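# Remove box lid and set it top-up on table

## Task

Lift the lid off the box and put it down flat on the table, top side up, resting entirely on the table surface and clear of the box, then release it. The box must still be standing upright. Letting the lid fly loose more than a few centimetres above the table risks failure, though a small bounce while it sits on the box is acceptable. Nothing counts as finished if it stays in place only because the robot is holding it.

## Robot and tools

Robot: two xArm7 arms with parallel grippers, named left_arm and right_arm. Each arm has seven revolute joints, in this column order: waist, shoulder, upper arm roll, elbow, forearm roll, wrist pitch, wrist roll. Each gripper also has an opening value. The left base sits at (+0.023, +0.367, 0) m and the right base at (-0.030, -0.380, 0) m, both turned only slightly about z.

Scene frame: origin on the table top midway between the arms, +z up, +x outward across the table, +y toward left_arm. The arm names do not match the left or right sides of any camera image. Gripper fingers point along the gripper's own +z and close along its y. The reported end_effector_position is the pinch point between closed pads, about 2 cm short of the fingertips; closing pushes the tips roughly 10 mm further along +z. Printed hand positions can be off, more so when the arm is stretched far.

execute_actions takes "actions", a list holding at most one item, and an optional "pictures" boolean (images come by default). An empty list just reports the state without moving. An item with "rows" (1 to 15 rows) and "steps" (1 to 15, default 15; each step is 1/30 s) is a motion; if rows run out, the last one repeats. An item with only "steps" (up to 300) is a wait that sends nothing new; time spent replying is counted inside it. A rejected call sends nothing.

Each row is a single list of 16 numbers, each within [-1, 1], covering both arms even when one stays still: left_arm's 7 joint values then its opening, followed by right_arm's 7 joint values then its opening. Joint values are offsets, not poses: each is scaled so 1.0 equals 2.036 rad, and it is added to that arm's joint angles as printed in the most recent result that lists them (before any such result in the scene, or for later calls within the same reply, it is measured from where the arm is when the action begins). Every row in a call is measured from that same reference, not from the previous row. So a row of zeros pulls the arm back to the reference angles; it is not a pause. Opening is absolute, not an offset: +1 fully open, -1 fully shut.

Joint ranges in radians per arm: waist -6.283..6.283, shoulder -2.059..2.094, upper arm roll -6.283..6.283, elbow -0.192..3.927, forearm roll -6.283..6.283, wrist pitch -1.693..3.142, wrist roll -6.283..6.283. Asking more than 0.010 rad beyond a range end gets the call refused; true ends may differ by about 0.010 rad. Overshooting targets get clipped to the real end and the result may print "joint sent to its limit", possibly referring to an earlier action; no such message does not prove there is room.

Motion limits: joint targets move at most 3.14 rad/s with about 0.16 s of acceleration, and one arm's joints are slowed together so they finish together. Each step the target is kept within 0.623 rad of the measured angle, and if it would place the gripper more than 70 mm from its measured spot all joints are scaled back. Large moves therefore take several calls. Between calls the arms keep heading to the last row sent until motion has nearly stopped or a step is HELD; after that only a new action moves them further. Fingers still in motion finish their travel.

Result lines: the state line, left_arm: … | right_arm: …, gives each gripper's position (m), quat_wxyz, and linear and angular velocities in the scene frame. Joint positions and Joint velocities give one block per arm: seven joints (rad, rad/s) then pad gap (m; 0.084 when fully open). grip_measured is the actual opening on the command scale. "joint command not followed" means a clearance check altered or blocked joint targets on some steps; the rest still ran. HELD marks steps where your row was partly or fully not applied. MOTOR HOT appears from 65 °C; at 80 °C an OVER-TEMPERATURE FAULT brakes that arm until it cools. A TORQUE FAULT happens when contact torque hits a joint's load limit (waist and shoulder 47.5, upper arm roll, elbow and forearm roll 28.5, wrist pitch and wrist roll 19 N m, held weight included): that arm backs the joint off, freezes 10 s and drops the rest of the call.

Gripping: to hold, command an opening well under grip_measured; the larger the gap, the firmer the squeeze (about 24 N per pad max for objects up to about 6 cm). Sending back grip_measured itself still clamps lightly; wide objects may slip. Fast closes can push hard enough to pop open.

zoom_image: "camera" is one of cam_high, cam_low, cam_left_wrist, cam_right_wrist (each 896x504), and "region" is [x0, y0, x1, y1] in pixels from the top-left, at most 504 by 504. It just enlarges the latest image.

read_manual: optional "section" (only "licences"); returns licence text, no motion.

Replying without any tool call ends everything.

Avoid: dropping or flinging the lid, knocking anything off the table, tipping the box, hard contact between the arms, forceful pushes or slams, and holding loads so long that motors overheat. Occasionally an outside push briefly nudges a loose object. Release the lid so it rests on its own before ending the scene.

Each tool is called after "Request:" as name([rows], argument=value, ...), one row to a line, values as JSON.

## Session

Request:
execute_actions(actions=[])

Scene clock: 0.00 s of 4100.00 s.
left_arm: end_effector_position=(+0.4207, +0.3616, +0.2466) grip_measured=+1.00 end_effector_quat_wxyz=(-0.001, +1.000, -0.008, -0.004) end_effector_velocity=(+0.000, +0.000, +0.001) end_effector_angular_velocity=(+0.000, -0.002, +0.002) | right_arm: end_effector_position=(+0.3413, -0.4079, +0.2053) grip_measured=+1.00 end_effector_quat_wxyz=(-0.065, +0.635, +0.769, +0.035) end_effector_velocity=(-0.000, +0.000, +0.000) end_effector_angular_velocity=(-0.000, -0.001, +0.001)
Joint positions: left_arm=[ 0.003 -0.246  0.002  0.915  0.002  1.17   0.002  0.084] | right_arm=[ 0.071 -0.264 -0.312  0.797  0.055  1.119 -1.901  0.084]
Joint velocities: left_arm=[-0.    -0.001  0.     0.001  0.    -0.    -0.002  0.   ] | right_arm=[ 0.    -0.001  0.    -0.    -0.     0.    -0.    -0.   ]

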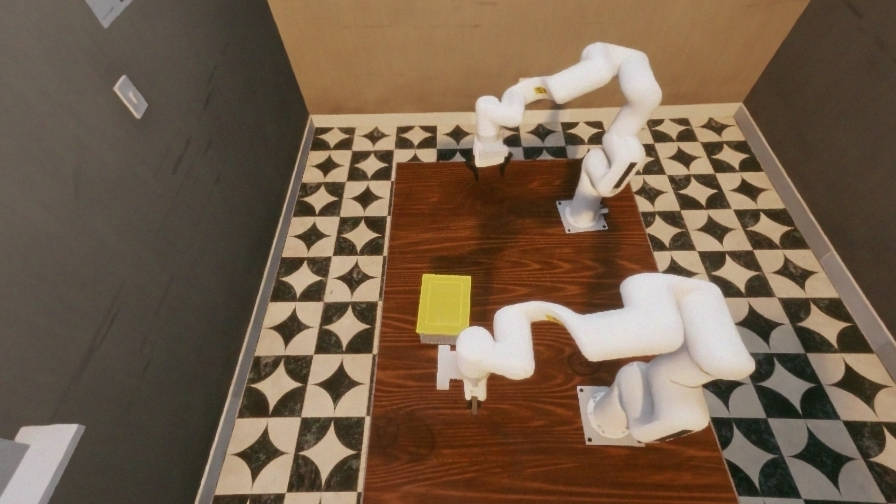

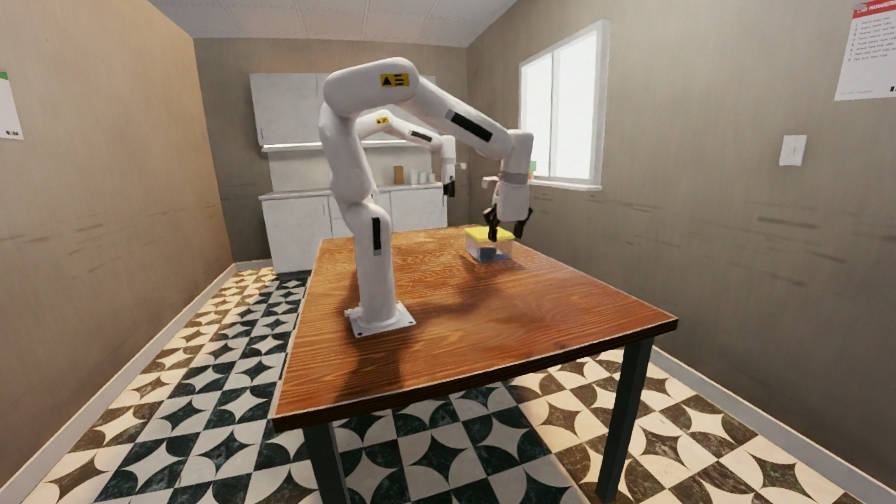

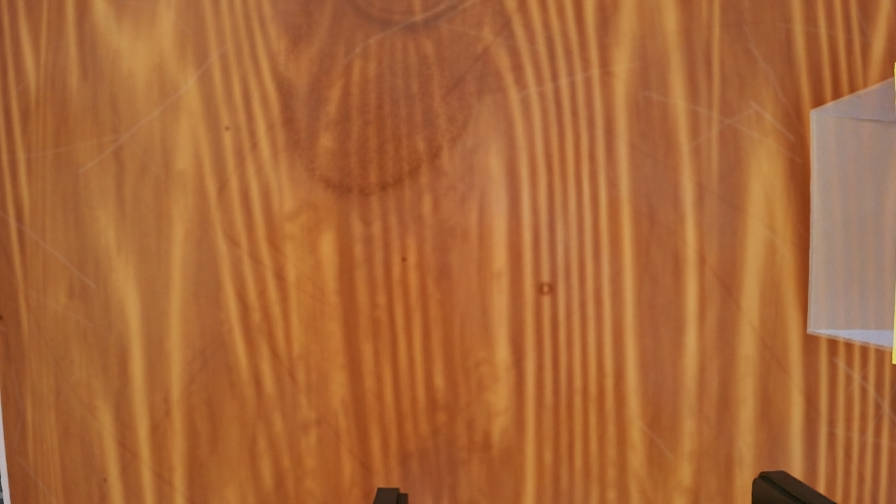

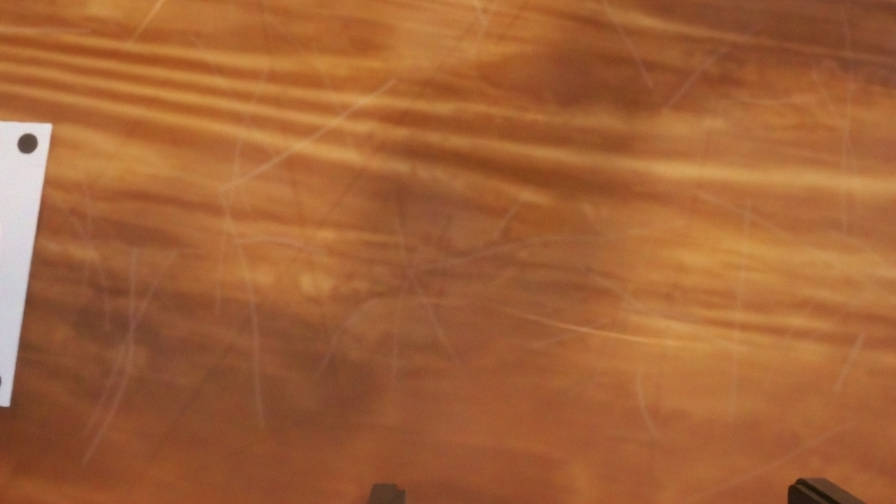

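Request:
zoom_image(camera="cam_high", region=[390, 250, 510, 370])

Request:
zoom_image(camera="cam_low", region=[440, 200, 560, 280])

Region (390, 250, 510, 370) of cam_high's 896x504 image, scaled by 4.200, with more detail than that image has.

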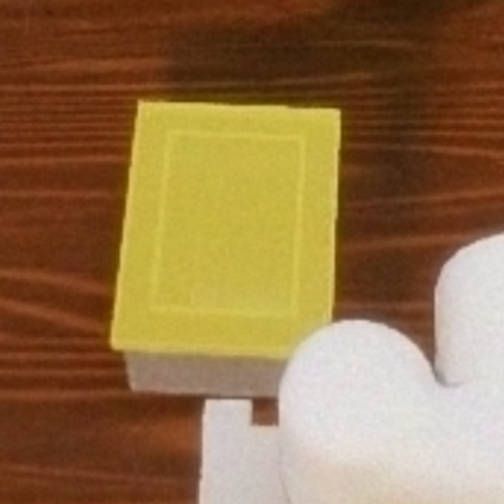

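Region (440, 200, 560, 280) of cam_low's 896x504 image, scaled by 4.200, with more detail than that image has.

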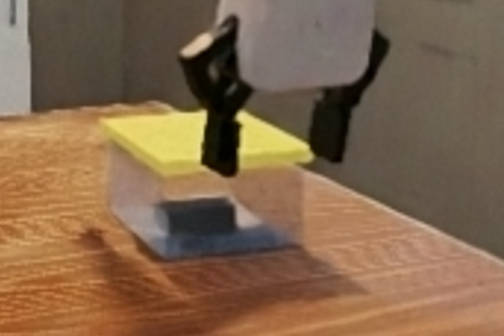

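Request:
execute_actions([
  {"rows": [[-0.03,0.01,0,0.01,0,0,0,1,0,0,0,0,0,0,0,1],[-0.06,0.02,0,0.02,0,0,0,1,0,0,0,0,0,0,0,1],[-0.09,0.03,0,0.03,0,0,0,1,0,0,0,0,0,0,0,1],[-0.12,0.04,0,0.04,0,0,0,1,0,0,0,0,0,0,0,1],[-0.15,0.05,0,0.05,0,0,0,1,0,0,0,0,0,0,0,1],[-0.18,0.06,0,0.06,0,0,0,1,0,0,0,0,0,0,0,1],[-0.21,0.07,0,0.07,0,0,0,1,0,0,0,0,0,0,0,1],[-0.24,0.08,0,0.08,0,0,0,1,0,0,0,0,0,0,0,1],[-0.27,0.09,0,0.09,0,0,0,1,0,0,0,0,0,0,0,1],[-0.295,0.1,0,0.1,0,0,0,1,0,0,0,0,0,0,0,1]], "steps": 15},
], pictures=false)

Request:
execute_actions([
  {"steps": 15},
])

Scene clock: 36.53 s of 4100.00 s.
left_arm: end_effector_position=(+0.4215, +0.1791, +0.2464) grip_measured=+1.00 end_effector_quat_wxyz=(-0.002, +0.976, -0.220, -0.004) end_effector_velocity=(-0.091, -0.428, -0.006) end_effector_angular_velocity=(-0.002, -0.002, -0.968) | right_arm: end_effector_position=(+0.3413, -0.4079, +0.2053) grip_measured=+1.00 end_effector_quat_wxyz=(-0.065, +0.635, +0.769, +0.035) end_effector_velocity=(+0.000, +0.000, +0.000) end_effector_angular_velocity=(+0.000, -0.001, -0.000)
Joint positions: left_arm=[-0.422 -0.103  0.     1.058  0.002  1.17   0.002  0.084] | right_arm=[ 0.071 -0.264 -0.312  0.797  0.055  1.119 -1.901  0.084]
Joint velocities: left_arm=[-0.973  0.333  0.006  0.336 -0.     0.     0.     0.   ] | right_arm=[ 0.    -0.    -0.     0.001  0.    -0.     0.    -0.   ]
Steps of this call (steps 1 to 90: nothing new was sent; then 33.03 s passed at rest; steps 91 to 105: all 15 steps of this action). Readings (joint positions):
91: left_arm=[0.003 -0.246 0.002 0.915 0.002 1.170 0.002] | right_arm=[0.071 -0.264 -0.312 0.797 0.055 1.119 -1.901]
92: left_arm=[-0.002 -0.245 0.003 0.917 0.002 1.171 0.002] | right_arm=[0.071 -0.264 -0.312 0.797 0.055 1.119 -1.901]
94: left_arm=[-0.048 -0.229 0.009 0.933 0.002 1.171 0.002] | right_arm=[0.071 -0.264 -0.312 0.797 0.055 1.119 -1.901]
98: left_arm=[-0.189 -0.182 -0.001 0.979 0.002 1.170 0.002] | right_arm=[0.071 -0.264 -0.312 0.797 0.055 1.119 -1.901]
105: the state above

Scene clock: 37.03 s of 4100.00 s.
left_arm: end_effector_position=(+0.3984, +0.1039, +0.2447) grip_measured=+1.00 end_effector_quat_wxyz=(-0.002, +0.953, -0.302, -0.004) end_effector_velocity=(-0.007, -0.012, -0.000) end_effector_angular_velocity=(-0.001, +0.000, -0.030) | right_arm: end_effector_position=(+0.3413, -0.4079, +0.2053) grip_measured=+1.00 end_effector_quat_wxyz=(-0.065, +0.635, +0.769, +0.035) end_effector_velocity=(-0.000, +0.000, -0.000) end_effector_angular_velocity=(+0.000, +0.001, +0.000)
Joint positions: left_arm=[-0.596 -0.043  0.003  1.118  0.002  1.171  0.002  0.084] | right_arm=[ 0.071 -0.264 -0.312  0.797  0.055  1.119 -1.901  0.084]
Joint velocities: left_arm=[-0.011  0.003 -0.019  0.002 -0.002 -0.001  0.     0.   ] | right_arm=[-0.    -0.     0.    -0.001 -0.    -0.    -0.     0.   ]
Steps of this call (steps 1 to 15: the robot went on to your last target). Readings (joint positions):
1: left_arm=[-0.454 -0.092 0.000 1.069 0.002 1.170 0.002] | right_arm=[0.071 -0.264 -0.312 0.797 0.055 1.119 -1.901]
2: left_arm=[-0.487 -0.081 0.001 1.081 0.002 1.170 0.002] | right_arm=[0.071 -0.264 -0.312 0.797 0.055 1.119 -1.901]
4: left_arm=[-0.547 -0.060 0.000 1.101 0.002 1.170 0.002] | right_arm=[0.071 -0.264 -0.312 0.797 0.055 1.119 -1.901]
8: left_arm=[-0.595 -0.044 -0.002 1.117 0.002 1.171 0.002] | right_arm=[0.071 -0.264 -0.312 0.797 0.055 1.119 -1.901]
15: the state above

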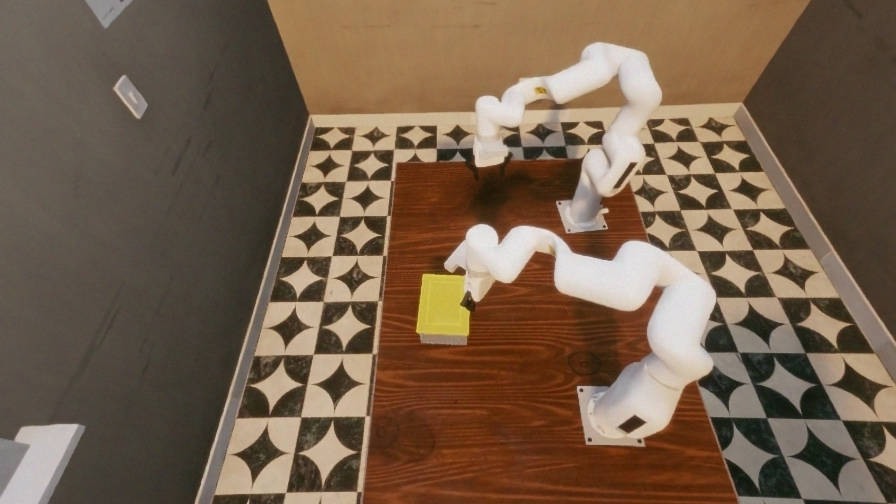

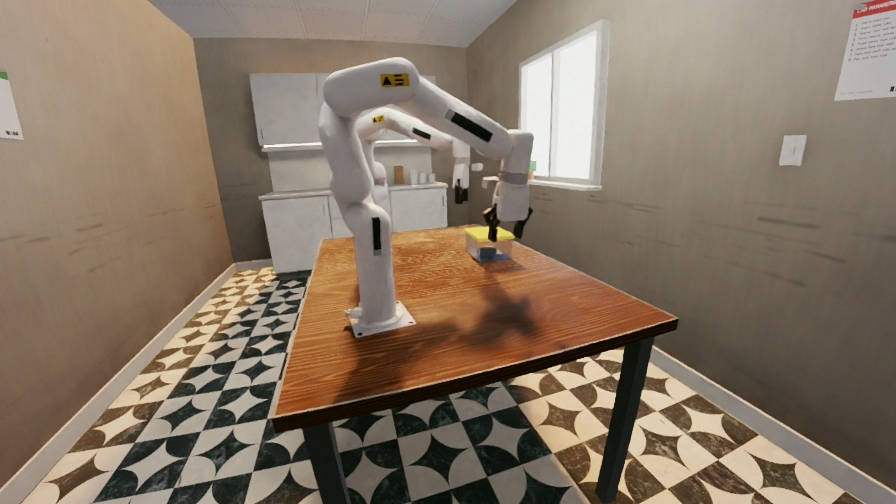

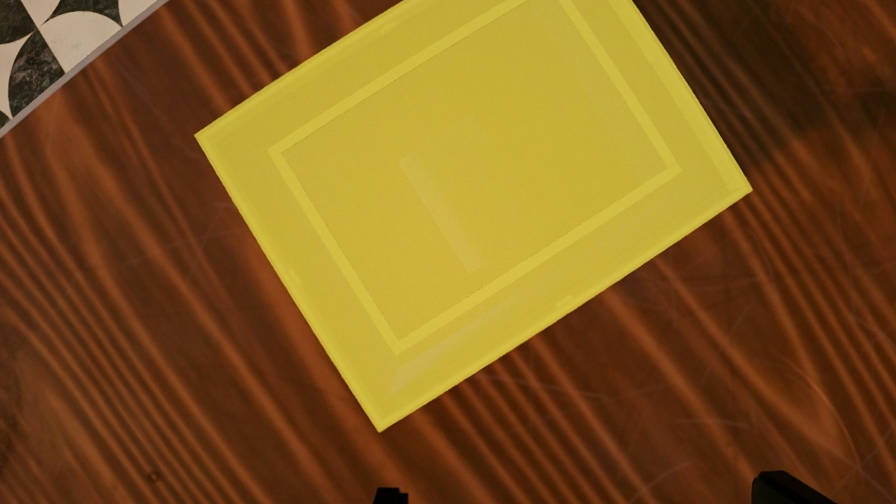

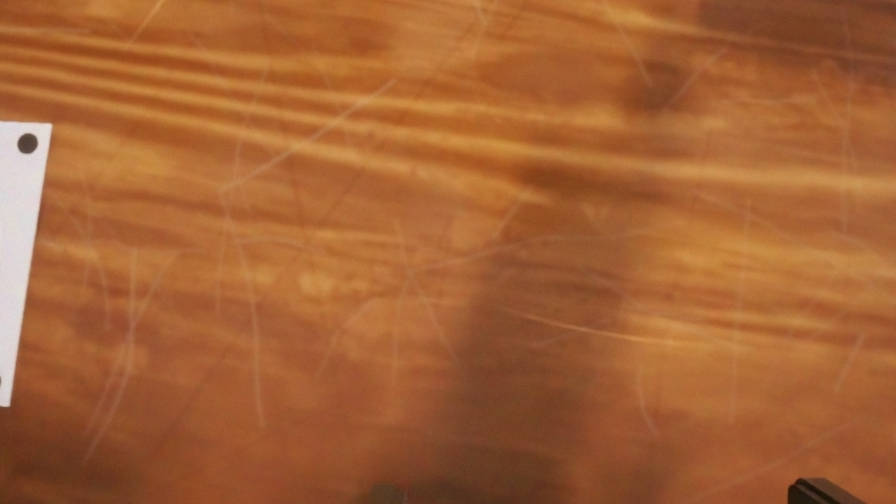

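Request:
execute_actions([
  {"rows": [[0.4563,0.1,-0.0015,0.03,-0.6153,0.2787,0.5416,1,0,0,0,0,0,0,0,1]], "steps": 15},
], pictures=false)

Request:
execute_actions([
  {"steps": 20},
], pictures=false)

Scene clock: 117.43 s of 4100.00 s.
left_arm: end_effector_position=(+0.4142, +0.2201, +0.2480) grip_measured=+1.00 end_effector_quat_wxyz=(+0.406, +0.882, -0.212, -0.114) end_effector_velocity=(+0.249, +0.090, +0.288) end_effector_angular_velocity=(-2.759, -0.697, +0.824) | right_arm: end_effector_position=(+0.3413, -0.4079, +0.2053) grip_measured=+1.00 end_effector_quat_wxyz=(-0.065, +0.635, +0.769, +0.035) end_effector_velocity=(+0.000, -0.000, +0.000) end_effector_angular_velocity=(-0.000, -0.001, -0.000)
Joint positions: left_arm=[ 0.06   0.113  0.006  1.164 -0.707  1.602  0.705  0.084] | right_arm=[ 0.071 -0.264 -0.312  0.797  0.055  1.119 -1.901  0.084]
Joint velocities: left_arm=[ 1.33   0.225  0.008  0.071 -2.111  0.639  1.862  0.   ] | right_arm=[-0.     0.     0.     0.001 -0.    -0.     0.     0.   ]
Steps of this call (steps 1 to 15: the robot went on to your last target; steps 16 to 90: nothing new was sent; then 76.90 s passed at rest; steps 91 to 105: all 15 steps of this action). Readings (joint positions):
91: left_arm=[-0.597 -0.043 0.002 1.119 0.002 1.171 0.002] | right_arm=[0.071 -0.264 -0.312 0.797 0.055 1.119 -1.901]
92: left_arm=[-0.591 -0.041 -0.000 1.120 -0.005 1.178 0.010] | right_arm=[0.071 -0.264 -0.312 0.797 0.055 1.119 -1.901]
94: left_arm=[-0.534 -0.024 -0.010 1.129 -0.069 1.234 0.073] | right_arm=[0.071 -0.264 -0.312 0.797 0.055 1.119 -1.901]
98: left_arm=[-0.326 0.040 0.004 1.142 -0.270 1.397 0.275] | right_arm=[0.071 -0.264 -0.312 0.797 0.055 1.119 -1.901]
105: the state above

Scene clock: 118.10 s of 4100.00 s.
left_arm: end_effector_position=(+0.4944, +0.2594, +0.3471) grip_measured=+1.00 end_effector_quat_wxyz=(+0.622, +0.744, -0.190, +0.157) end_effector_velocity=(+0.004, +0.008, +0.001) end_effector_angular_velocity=(-0.001, -0.004, +0.021) | right_arm: end_effector_position=(+0.3413, -0.4079, +0.2053) grip_measured=+1.00 end_effector_quat_wxyz=(-0.065, +0.635, +0.769, +0.035) end_effector_velocity=(+0.000, -0.000, -0.000) end_effector_angular_velocity=(-0.000, -0.000, +0.000)
Joint positions: left_arm=[ 0.332  0.16  -0.001  1.179 -1.25   1.738  1.104  0.084] | right_arm=[ 0.071 -0.264 -0.312  0.797  0.055  1.119 -1.901  0.084]
Joint velocities: left_arm=[ 0.008  0.001  0.01   0.003 -0.005 -0.001  0.002  0.   ] | right_arm=[-0.     0.001  0.     0.    -0.    -0.    -0.    -0.   ]
Steps of this call (steps 1 to 20: the robot went on to your last target). Readings (joint positions):
1: left_arm=[0.101 0.120 0.006 1.166 -0.778 1.622 0.764] | right_arm=[0.071 -0.264 -0.312 0.797 0.055 1.119 -1.901]
2: left_arm=[0.138 0.126 0.005 1.168 -0.848 1.640 0.817] | right_arm=[0.071 -0.264 -0.312 0.797 0.055 1.119 -1.901]
4: left_arm=[0.201 0.137 0.002 1.172 -0.981 1.672 0.912] | right_arm=[0.071 -0.264 -0.312 0.797 0.055 1.119 -1.901]
8: left_arm=[0.303 0.154 0.001 1.179 -1.190 1.723 1.060] | right_arm=[0.071 -0.264 -0.312 0.797 0.055 1.119 -1.901]
20: the state above

Request:
execute_actions([
  {"rows": [[0,0.3352,0,0.077,0,0,0,1,0,0,0,0,0,0,0,1]], "steps": 15},
], pictures=false)

Request:
execute_actions([
  {"steps": 20},
])

Scene clock: 121.20 s of 4100.00 s.
left_arm: end_effector_position=(+0.5180, +0.2674, +0.1700) grip_measured=+1.00 end_effector_quat_wxyz=(+0.686, +0.724, -0.069, +0.036) end_effector_velocity=(-0.030, -0.011, -0.416) end_effector_angular_velocity=(-0.256, +0.787, -0.005) | right_arm: end_effector_position=(+0.3413, -0.4079, +0.2053) grip_measured=+1.00 end_effector_quat_wxyz=(-0.065, +0.635, +0.769, +0.035) end_effector_velocity=(-0.001, +0.000, -0.001) end_effector_angular_velocity=(-0.000, +0.002, +0.000)
Joint positions: left_arm=[ 0.332  0.637 -0.     1.289 -1.25   1.738  1.104  0.084] | right_arm=[ 0.071 -0.264 -0.312  0.797  0.055  1.119 -1.901  0.084]
Joint velocities: left_arm=[-0.002  1.067 -0.002  0.241  0.001  0.001 -0.001  0.   ] | right_arm=[-0.     0.     0.    -0.002 -0.     0.     0.     0.   ]
Steps of this call (steps 1 to 15: the robot went on to your last target; steps 16 to 78: nothing new was sent; steps 79 to 93: all 15 steps of this action). Readings (joint positions):
79: left_arm=[0.333 0.160 0.000 1.180 -1.250 1.738 1.104] | right_arm=[0.071 -0.264 -0.312 0.797 0.055 1.119 -1.901]
80: left_arm=[0.333 0.165 0.000 1.182 -1.250 1.738 1.104] | right_arm=[0.071 -0.264 -0.312 0.797 0.055 1.119 -1.901]
82: left_arm=[0.333 0.219 -0.001 1.203 -1.251 1.739 1.104] | right_arm=[0.071 -0.264 -0.312 0.797 0.055 1.119 -1.901]
86: left_arm=[0.333 0.385 0.000 1.231 -1.250 1.738 1.104] | right_arm=[0.071 -0.264 -0.312 0.797 0.055 1.119 -1.901]
93: the state above

Scene clock: 121.87 s of 4100.00 s.
left_arm: end_effector_position=(+0.5055, +0.2630, +0.0904) grip_measured=+1.00 end_effector_quat_wxyz=(+0.707, +0.707, -0.017, -0.017) end_effector_velocity=(-0.001, -0.000, -0.002) end_effector_angular_velocity=(-0.002, +0.005, +0.001) | right_arm: end_effector_position=(+0.3413, -0.4079, +0.2053) grip_measured=+1.00 end_effector_quat_wxyz=(-0.065, +0.635, +0.769, +0.035) end_effector_velocity=(-0.000, +0.000, -0.000) end_effector_angular_velocity=(+0.000, +0.000, +0.000)
Joint positions: left_arm=[ 0.332  0.842 -0.001  1.336 -1.25   1.738  1.104  0.084] | right_arm=[ 0.071 -0.264 -0.312  0.797  0.055  1.119 -1.901  0.084]
Joint velocities: left_arm=[-0.     0.005  0.    -0.001 -0.001 -0.    -0.     0.   ] | right_arm=[ 0. -0.  0. -0.  0. -0. -0.  0.]
Steps of this call (steps 1 to 20: the robot went on to your last target). Readings (joint positions):
1: left_arm=[0.332 0.672 -0.000 1.297 -1.250 1.738 1.104] | right_arm=[0.071 -0.264 -0.312 0.797 0.055 1.119 -1.901]
2: left_arm=[0.332 0.708 -0.000 1.305 -1.250 1.738 1.104] | right_arm=[0.071 -0.264 -0.312 0.797 0.055 1.119 -1.901]
4: left_arm=[0.332 0.777 -0.000 1.321 -1.250 1.738 1.104] | right_arm=[0.071 -0.264 -0.312 0.797 0.055 1.119 -1.901]
8: left_arm=[0.332 0.841 -0.000 1.330 -1.249 1.738 1.104] | right_arm=[0.071 -0.264 -0.312 0.797 0.055 1.119 -1.901]
20: the state above

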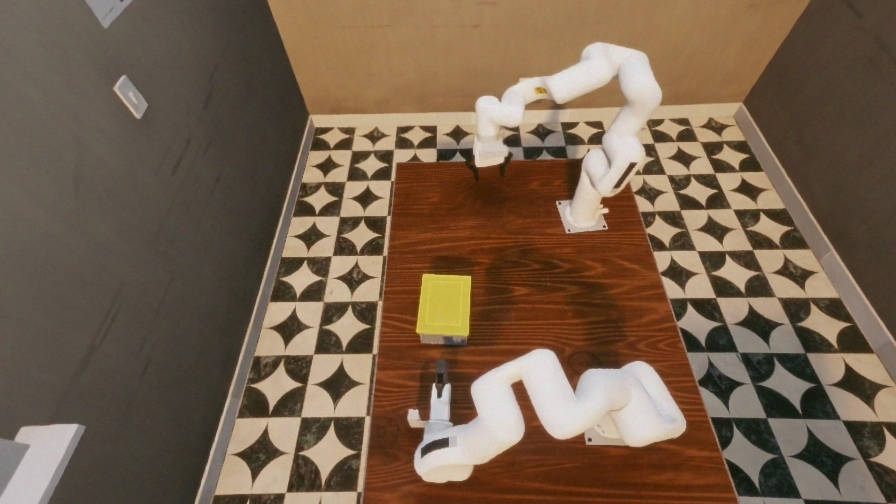

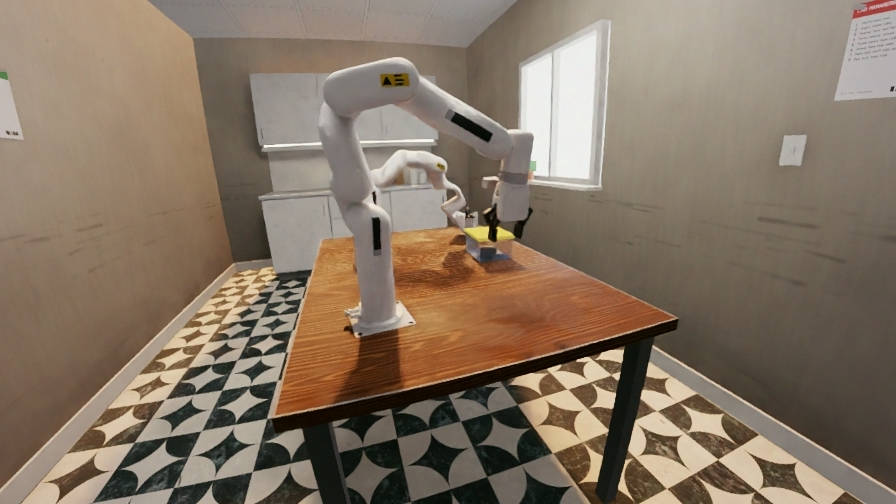

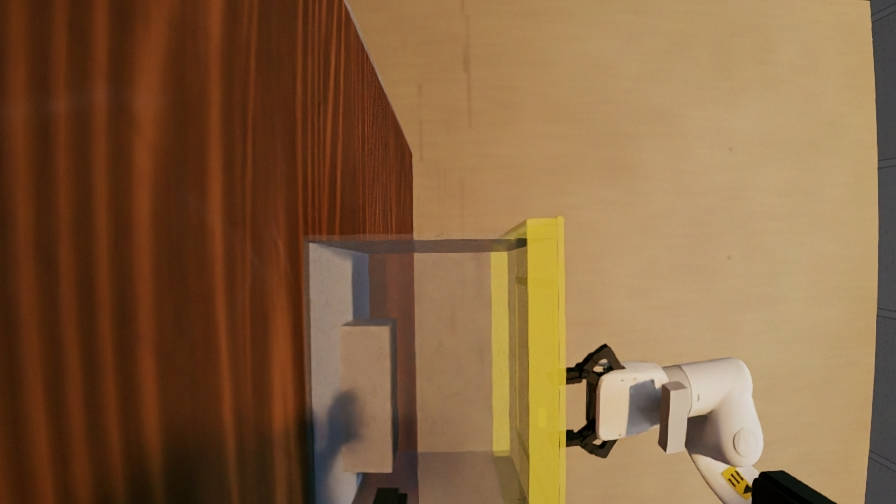

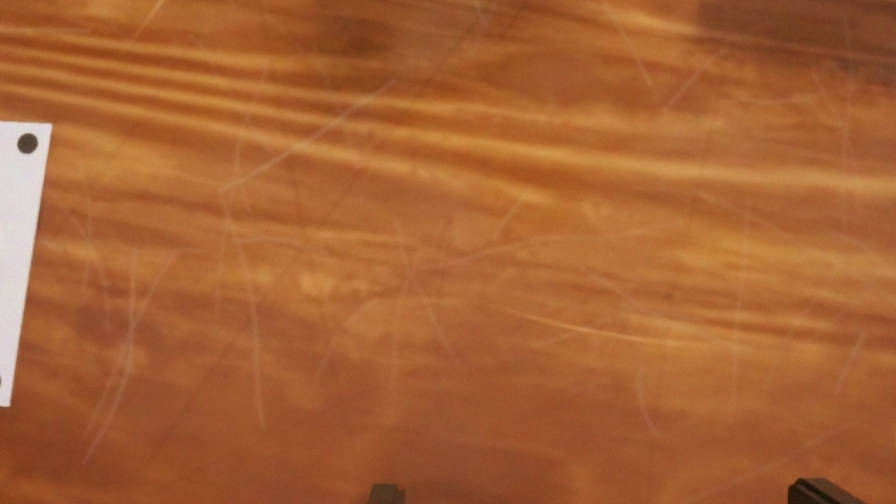

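Request:
zoom_image(camera="cam_left_wrist", region=[460, 200, 620, 460])

Region (460, 200, 620, 460) of cam_left_wrist's 896x504 image, scaled by 1.938, with more detail than that image has; it fills the left 310 columns of this view, and the rest is white.

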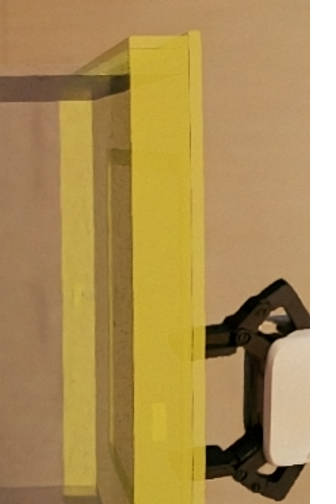

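Request:
execute_actions([
  {"rows": [[-0.008,-0.0031,0,-0.005,-0.007,-0.004,0.0009,0.6,0,0,0,0,0,0,0,1],[-0.016,-0.0063,0,-0.01,-0.0139,-0.008,0.0019,0.2,0,0,0,0,0,0,0,1],[-0.0239,-0.0094,0,-0.015,-0.0209,-0.0119,0.0028,-0.17,0,0,0,0,0,0,0,1],[-0.0318,-0.0125,0,-0.02,-0.0278,-0.0159,0.0038,-0.17,0,0,0,0,0,0,0,1],[-0.0398,-0.0157,0,-0.025,-0.0348,-0.0199,0.0047,-0.17,0,0,0,0,0,0,0,1],[-0.0477,-0.0188,0,-0.03,-0.0418,-0.0239,0.0056,-0.17,0,0,0,0,0,0,0,1],[-0.0557,-0.0219,0,-0.0351,-0.0487,-0.0279,0.0066,-0.17,0,0,0,0,0,0,0,1],[-0.0636,-0.025,0,-0.0401,-0.0557,-0.0318,0.0075,-0.17,0,0,0,0,0,0,0,1],[-0.0716,-0.0282,0,-0.0451,-0.0626,-0.0358,0.0085,-0.17,0,0,0,0,0,0,0,1],[-0.0795,-0.0313,0,-0.0501,-0.0696,-0.0398,0.0094,-0.17,0,0,0,0,0,0,0,1]], "steps": 15},
], pictures=false)

Request:
execute_actions([
  {"steps": 15},
])

Scene clock: 156.50 s of 4100.00 s.
left_arm: end_effector_position=(+0.5009, +0.1826, +0.0978) grip_measured=-0.18 end_effector_quat_wxyz=(+0.708, +0.706, -0.020, -0.018) end_effector_velocity=(+0.001, -0.017, -0.005) end_effector_angular_velocity=(+0.026, +0.007, +0.037) | right_arm: end_effector_position=(+0.3413, -0.4079, +0.2053) grip_measured=+1.00 end_effector_quat_wxyz=(-0.065, +0.635, +0.769, +0.035) end_effector_velocity=(+0.000, +0.000, -0.000) end_effector_angular_velocity=(-0.000, +0.000, +0.000)
Joint positions: left_arm=[ 0.172  0.779 -0.005  1.237 -1.387  1.66   1.123  0.036] | right_arm=[ 0.071 -0.264 -0.312  0.797  0.055  1.119 -1.901  0.084]
Joint velocities: left_arm=[-0.062 -0.025  0.026 -0.045 -0.068 -0.045  0.009 -0.   ] | right_arm=[ 0.     0.001  0.     0.     0.     0.    -0.    -0.   ]
Steps of this call (steps 1 to 15: the robot went on to your last target; steps 16 to 90: nothing new was sent; then 31.13 s passed at rest; steps 91 to 105: all 15 steps of this action). Readings (joint positions):
91: left_arm=[0.332 0.842 -0.000 1.336 -1.250 1.738 1.104] | right_arm=[0.071 -0.264 -0.312 0.797 0.055 1.119 -1.901]
92: left_arm=[0.330 0.841 0.001 1.334 -1.253 1.736 1.104] | right_arm=[0.071 -0.264 -0.312 0.797 0.055 1.119 -1.901]
94: left_arm=[0.314 0.834 0.003 1.324 -1.267 1.727 1.106] | right_arm=[0.071 -0.264 -0.312 0.797 0.055 1.119 -1.901]
98: left_arm=[0.256 0.812 -0.002 1.289 -1.316 1.700 1.113] | right_arm=[0.071 -0.264 -0.312 0.797 0.055 1.119 -1.901]
105: the state above

Scene clock: 157.00 s of 4100.00 s.
left_arm: end_effector_position=(+0.5018, +0.1839, +0.0969) grip_measured=-0.18 end_effector_quat_wxyz=(+0.707, +0.707, -0.017, -0.016) end_effector_velocity=(-0.000, -0.001, +0.000) end_effector_angular_velocity=(+0.000, -0.003, -0.001) | right_arm: end_effector_position=(+0.3413, -0.4079, +0.2053) grip_measured=+1.00 end_effector_quat_wxyz=(-0.065, +0.635, +0.769, +0.035) end_effector_velocity=(-0.000, +0.000, -0.000) end_effector_angular_velocity=(+0.000, +0.000, +0.001)
Joint positions: left_arm=[ 0.17   0.778 -0.     1.234 -1.391  1.657  1.123  0.036] | right_arm=[ 0.071 -0.264 -0.312  0.797  0.055  1.119 -1.901  0.084]
Joint velocities: left_arm=[-0.001 -0.001 -0.    -0.    -0.    -0.     0.002 -0.   ] | right_arm=[ 0.    -0.001  0.    -0.001 -0.     0.    -0.    -0.   ]
Steps of this call (steps 1 to 15: the robot went on to your last target). Readings (joint positions):
1: left_arm=[0.171 0.779 -0.003 1.236 -1.389 1.659 1.123] | right_arm=[0.071 -0.264 -0.312 0.797 0.055 1.119 -1.901]
2: left_arm=[0.171 0.778 -0.001 1.235 -1.390 1.658 1.123] | right_arm=[0.071 -0.264 -0.312 0.797 0.055 1.119 -1.901]
4: left_arm=[0.172 0.778 0.001 1.235 -1.391 1.657 1.123] | right_arm=[0.071 -0.264 -0.312 0.797 0.055 1.119 -1.901]
8: left_arm=[0.171 0.778 0.000 1.234 -1.391 1.657 1.123] | right_arm=[0.071 -0.264 -0.312 0.797 0.055 1.119 -1.901]
15: the state above
All arms were judged still, so your last target was given up. Only a new action makes them travel on or press farther. Fingers that are still opening or closing keep moving.

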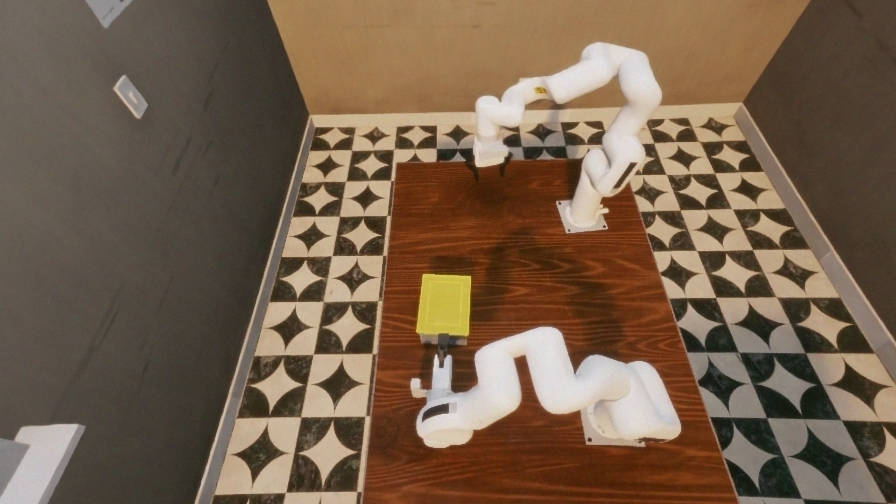

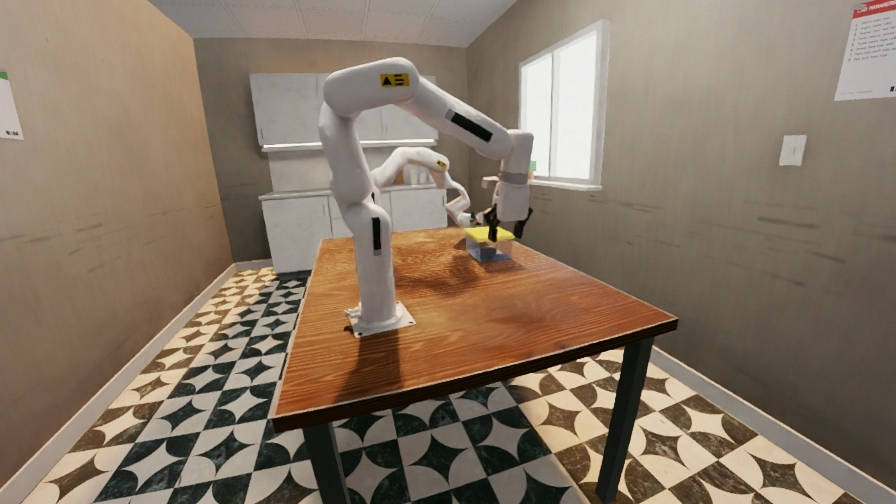

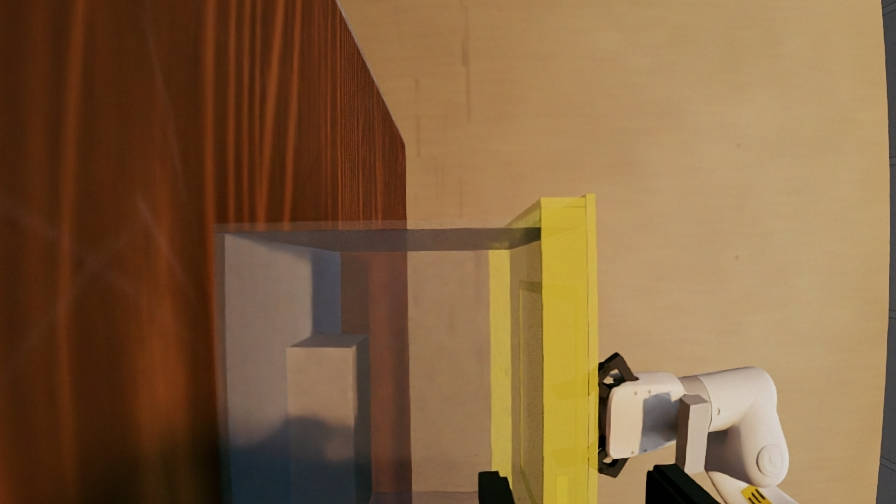

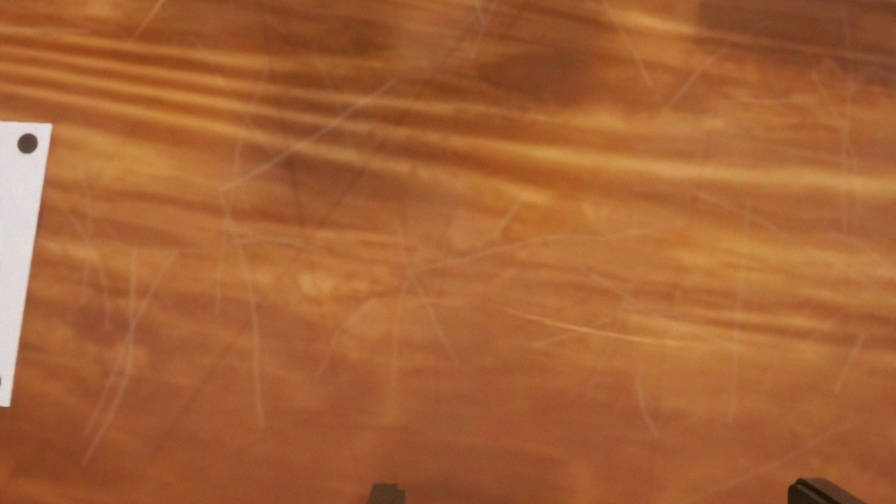

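Request:
execute_actions([
  {"rows": [[-0.0036,-0.0007,0,-0.0015,-0.0033,-0.0016,0.0005,-0.17,0,0,0,0,0,0,0,1],[-0.0072,-0.0015,0,-0.0029,-0.0065,-0.0032,0.001,-0.17,0,0,0,0,0,0,0,1],[-0.0108,-0.0022,0,-0.0044,-0.0098,-0.0047,0.0015,-0.17,0,0,0,0,0,0,0,1],[-0.0144,-0.0029,0,-0.0058,-0.013,-0.0063,0.002,-0.17,0,0,0,0,0,0,0,1]], "steps": 15},
])

Scene clock: 170.50 s of 4100.00 s.
left_arm: end_effector_position=(+0.5008, +0.1702, +0.0972) grip_measured=-0.18 end_effector_quat_wxyz=(+0.707, +0.707, -0.017, -0.016) end_effector_velocity=(+0.000, -0.000, +0.000) end_effector_angular_velocity=(-0.000, -0.001, +0.001) | right_arm: end_effector_position=(+0.3413, -0.4079, +0.2053) grip_measured=+1.00 end_effector_quat_wxyz=(-0.065, +0.635, +0.769, +0.035) end_effector_velocity=(+0.000, +0.000, +0.000) end_effector_angular_velocity=(-0.000, -0.001, -0.000)
Joint positions: left_arm=[ 0.141  0.772 -0.     1.223 -1.418  1.644  1.127  0.036] | right_arm=[ 0.071 -0.264 -0.312  0.797  0.055  1.119 -1.901  0.084]
Joint velocities: left_arm=[-0.    -0.    -0.    -0.001 -0.001 -0.     0.001  0.   ] | right_arm=[ 0.     0.     0.     0.001  0.    -0.     0.    -0.   ]
Steps of this call (steps 1 to 90: nothing new was sent; then 10.00 s passed at rest; steps 91 to 105: all 15 steps of this action). Readings (joint positions):
91: left_arm=[0.170 0.778 -0.001 1.234 -1.392 1.657 1.123] | right_arm=[0.071 -0.264 -0.312 0.797 0.055 1.119 -1.901]
92: left_arm=[0.169 0.778 -0.000 1.234 -1.393 1.656 1.123] | right_arm=[0.071 -0.264 -0.312 0.797 0.055 1.119 -1.901]
94: left_arm=[0.162 0.776 0.001 1.231 -1.400 1.652 1.125] | right_arm=[0.071 -0.264 -0.312 0.797 0.055 1.119 -1.901]
98: left_arm=[0.143 0.772 -0.002 1.224 -1.415 1.646 1.127] | right_arm=[0.071 -0.264 -0.312 0.797 0.055 1.119 -1.901]
105: the state above

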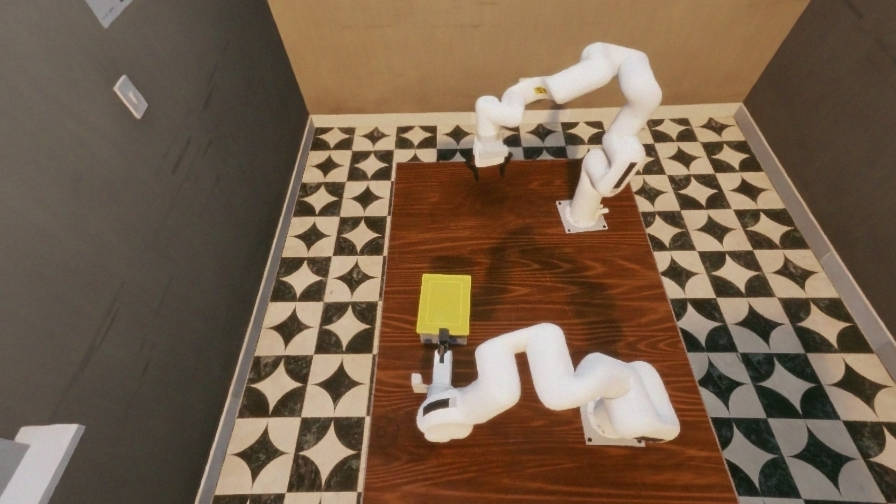

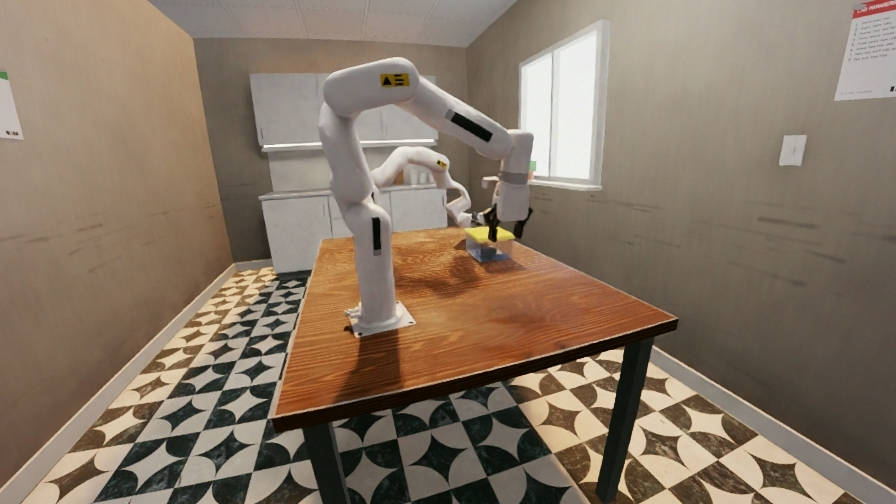

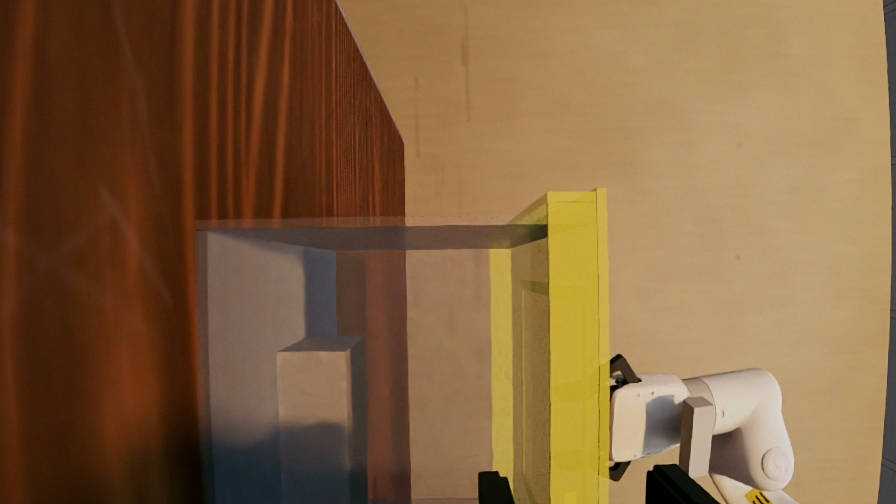

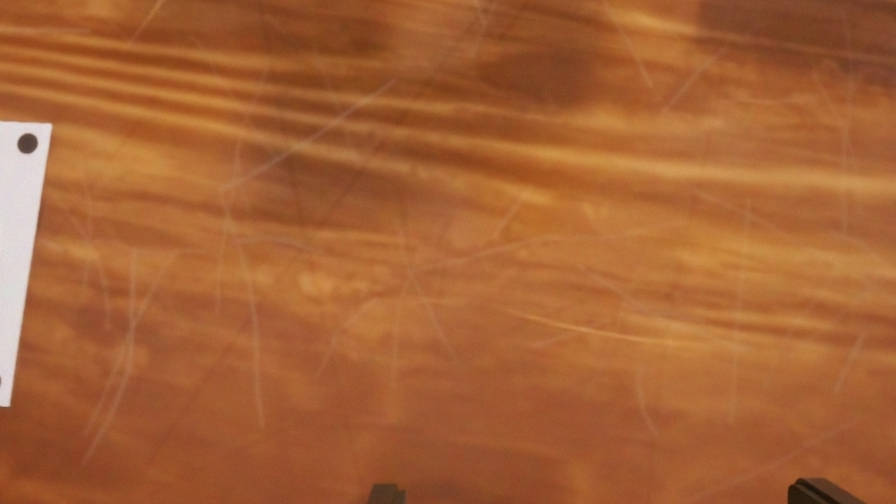

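Request:
execute_actions([
  {"rows": [[-0.003,-0.0006,0,-0.0012,-0.0028,-0.0013,0.0004,-0.17,0,0,0,0,0,0,0,1],[-0.0062,-0.0011,0,-0.0022,-0.0056,-0.0027,0.0008,-0.17,0,0,0,0,0,0,0,1]], "steps": 15},
])

Scene clock: 175.07 s of 4100.00 s.
left_arm: end_effector_position=(+0.5004, +0.1644, +0.0972) grip_measured=-0.18 end_effector_quat_wxyz=(+0.707, +0.707, -0.017, -0.016) end_effector_velocity=(-0.000, -0.000, -0.000) end_effector_angular_velocity=(-0.000, +0.001, -0.001) | right_arm: end_effector_position=(+0.3413, -0.4079, +0.2053) grip_measured=+1.00 end_effector_quat_wxyz=(-0.065, +0.635, +0.769, +0.035) end_effector_velocity=(-0.000, +0.000, -0.000) end_effector_angular_velocity=(+0.000, +0.001, +0.000)
Joint positions: left_arm=[ 0.129  0.77  -0.     1.218 -1.429  1.639  1.129  0.036] | right_arm=[ 0.071 -0.264 -0.312  0.797  0.055  1.119 -1.901  0.084]
Joint velocities: left_arm=[-0.001  0.001  0.     0.     0.001  0.001 -0.001 -0.   ] | right_arm=[-0.    -0.     0.    -0.001  0.     0.    -0.     0.   ]
Steps of this call (steps 1 to 15: the robot went on to your last target; steps 16 to 90: nothing new was sent; then 1.07 s passed at rest; steps 91 to 105: all 15 steps of this action). Readings (joint positions):
91: left_arm=[0.141 0.772 -0.000 1.222 -1.418 1.644 1.127] | right_arm=[0.071 -0.264 -0.312 0.797 0.055 1.119 -1.901]
92: left_arm=[0.140 0.772 -0.000 1.222 -1.419 1.643 1.128] | right_arm=[0.071 -0.264 -0.312 0.797 0.055 1.119 -1.901]
94: left_arm=[0.135 0.771 0.001 1.220 -1.424 1.641 1.128] | right_arm=[0.071 -0.264 -0.312 0.797 0.055 1.119 -1.901]
98: left_arm=[0.129 0.770 -0.000 1.218 -1.429 1.639 1.129] | right_arm=[0.071 -0.264 -0.312 0.797 0.055 1.119 -1.901]
105: the state above

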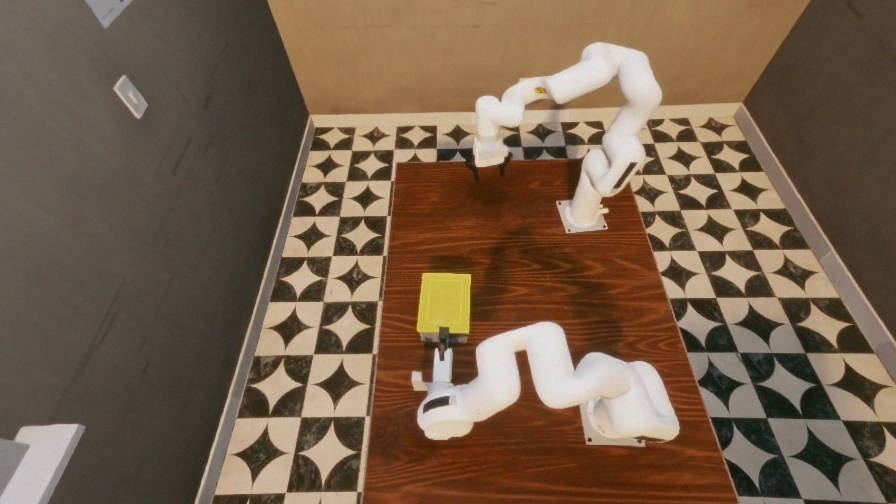

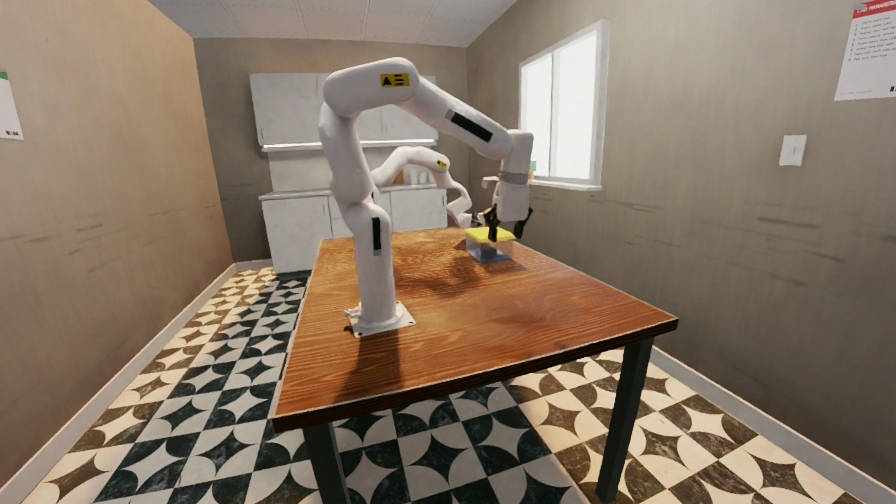

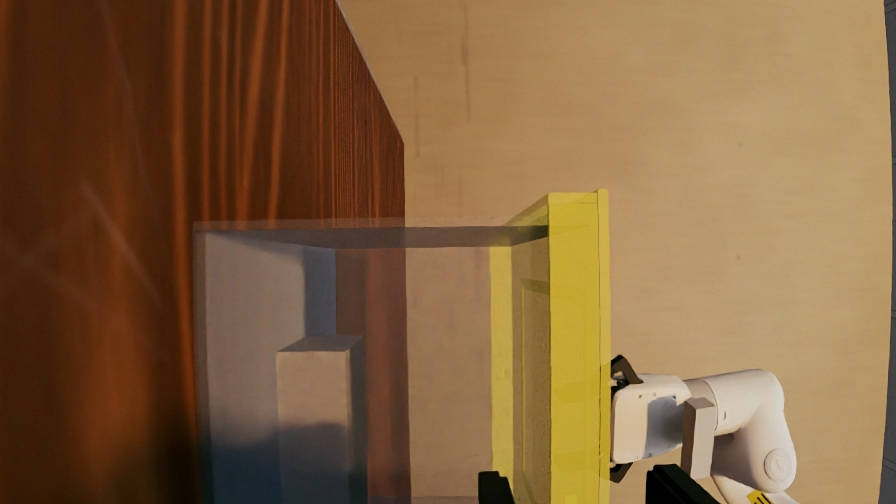

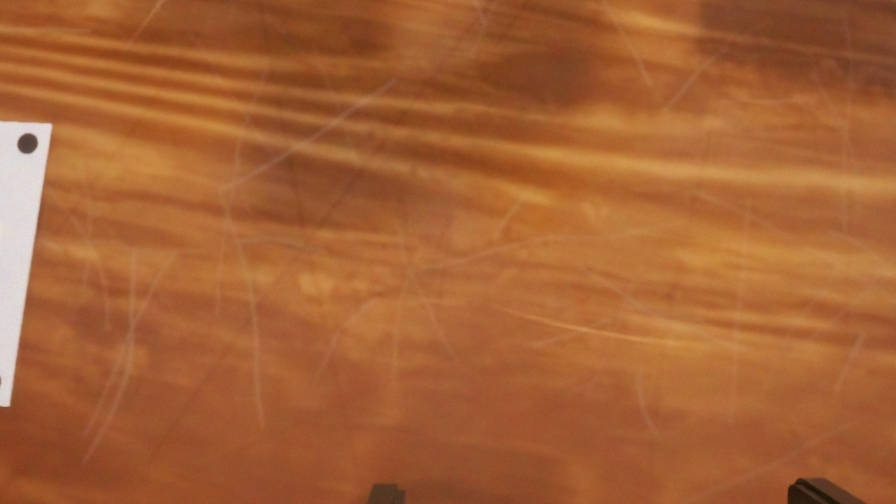

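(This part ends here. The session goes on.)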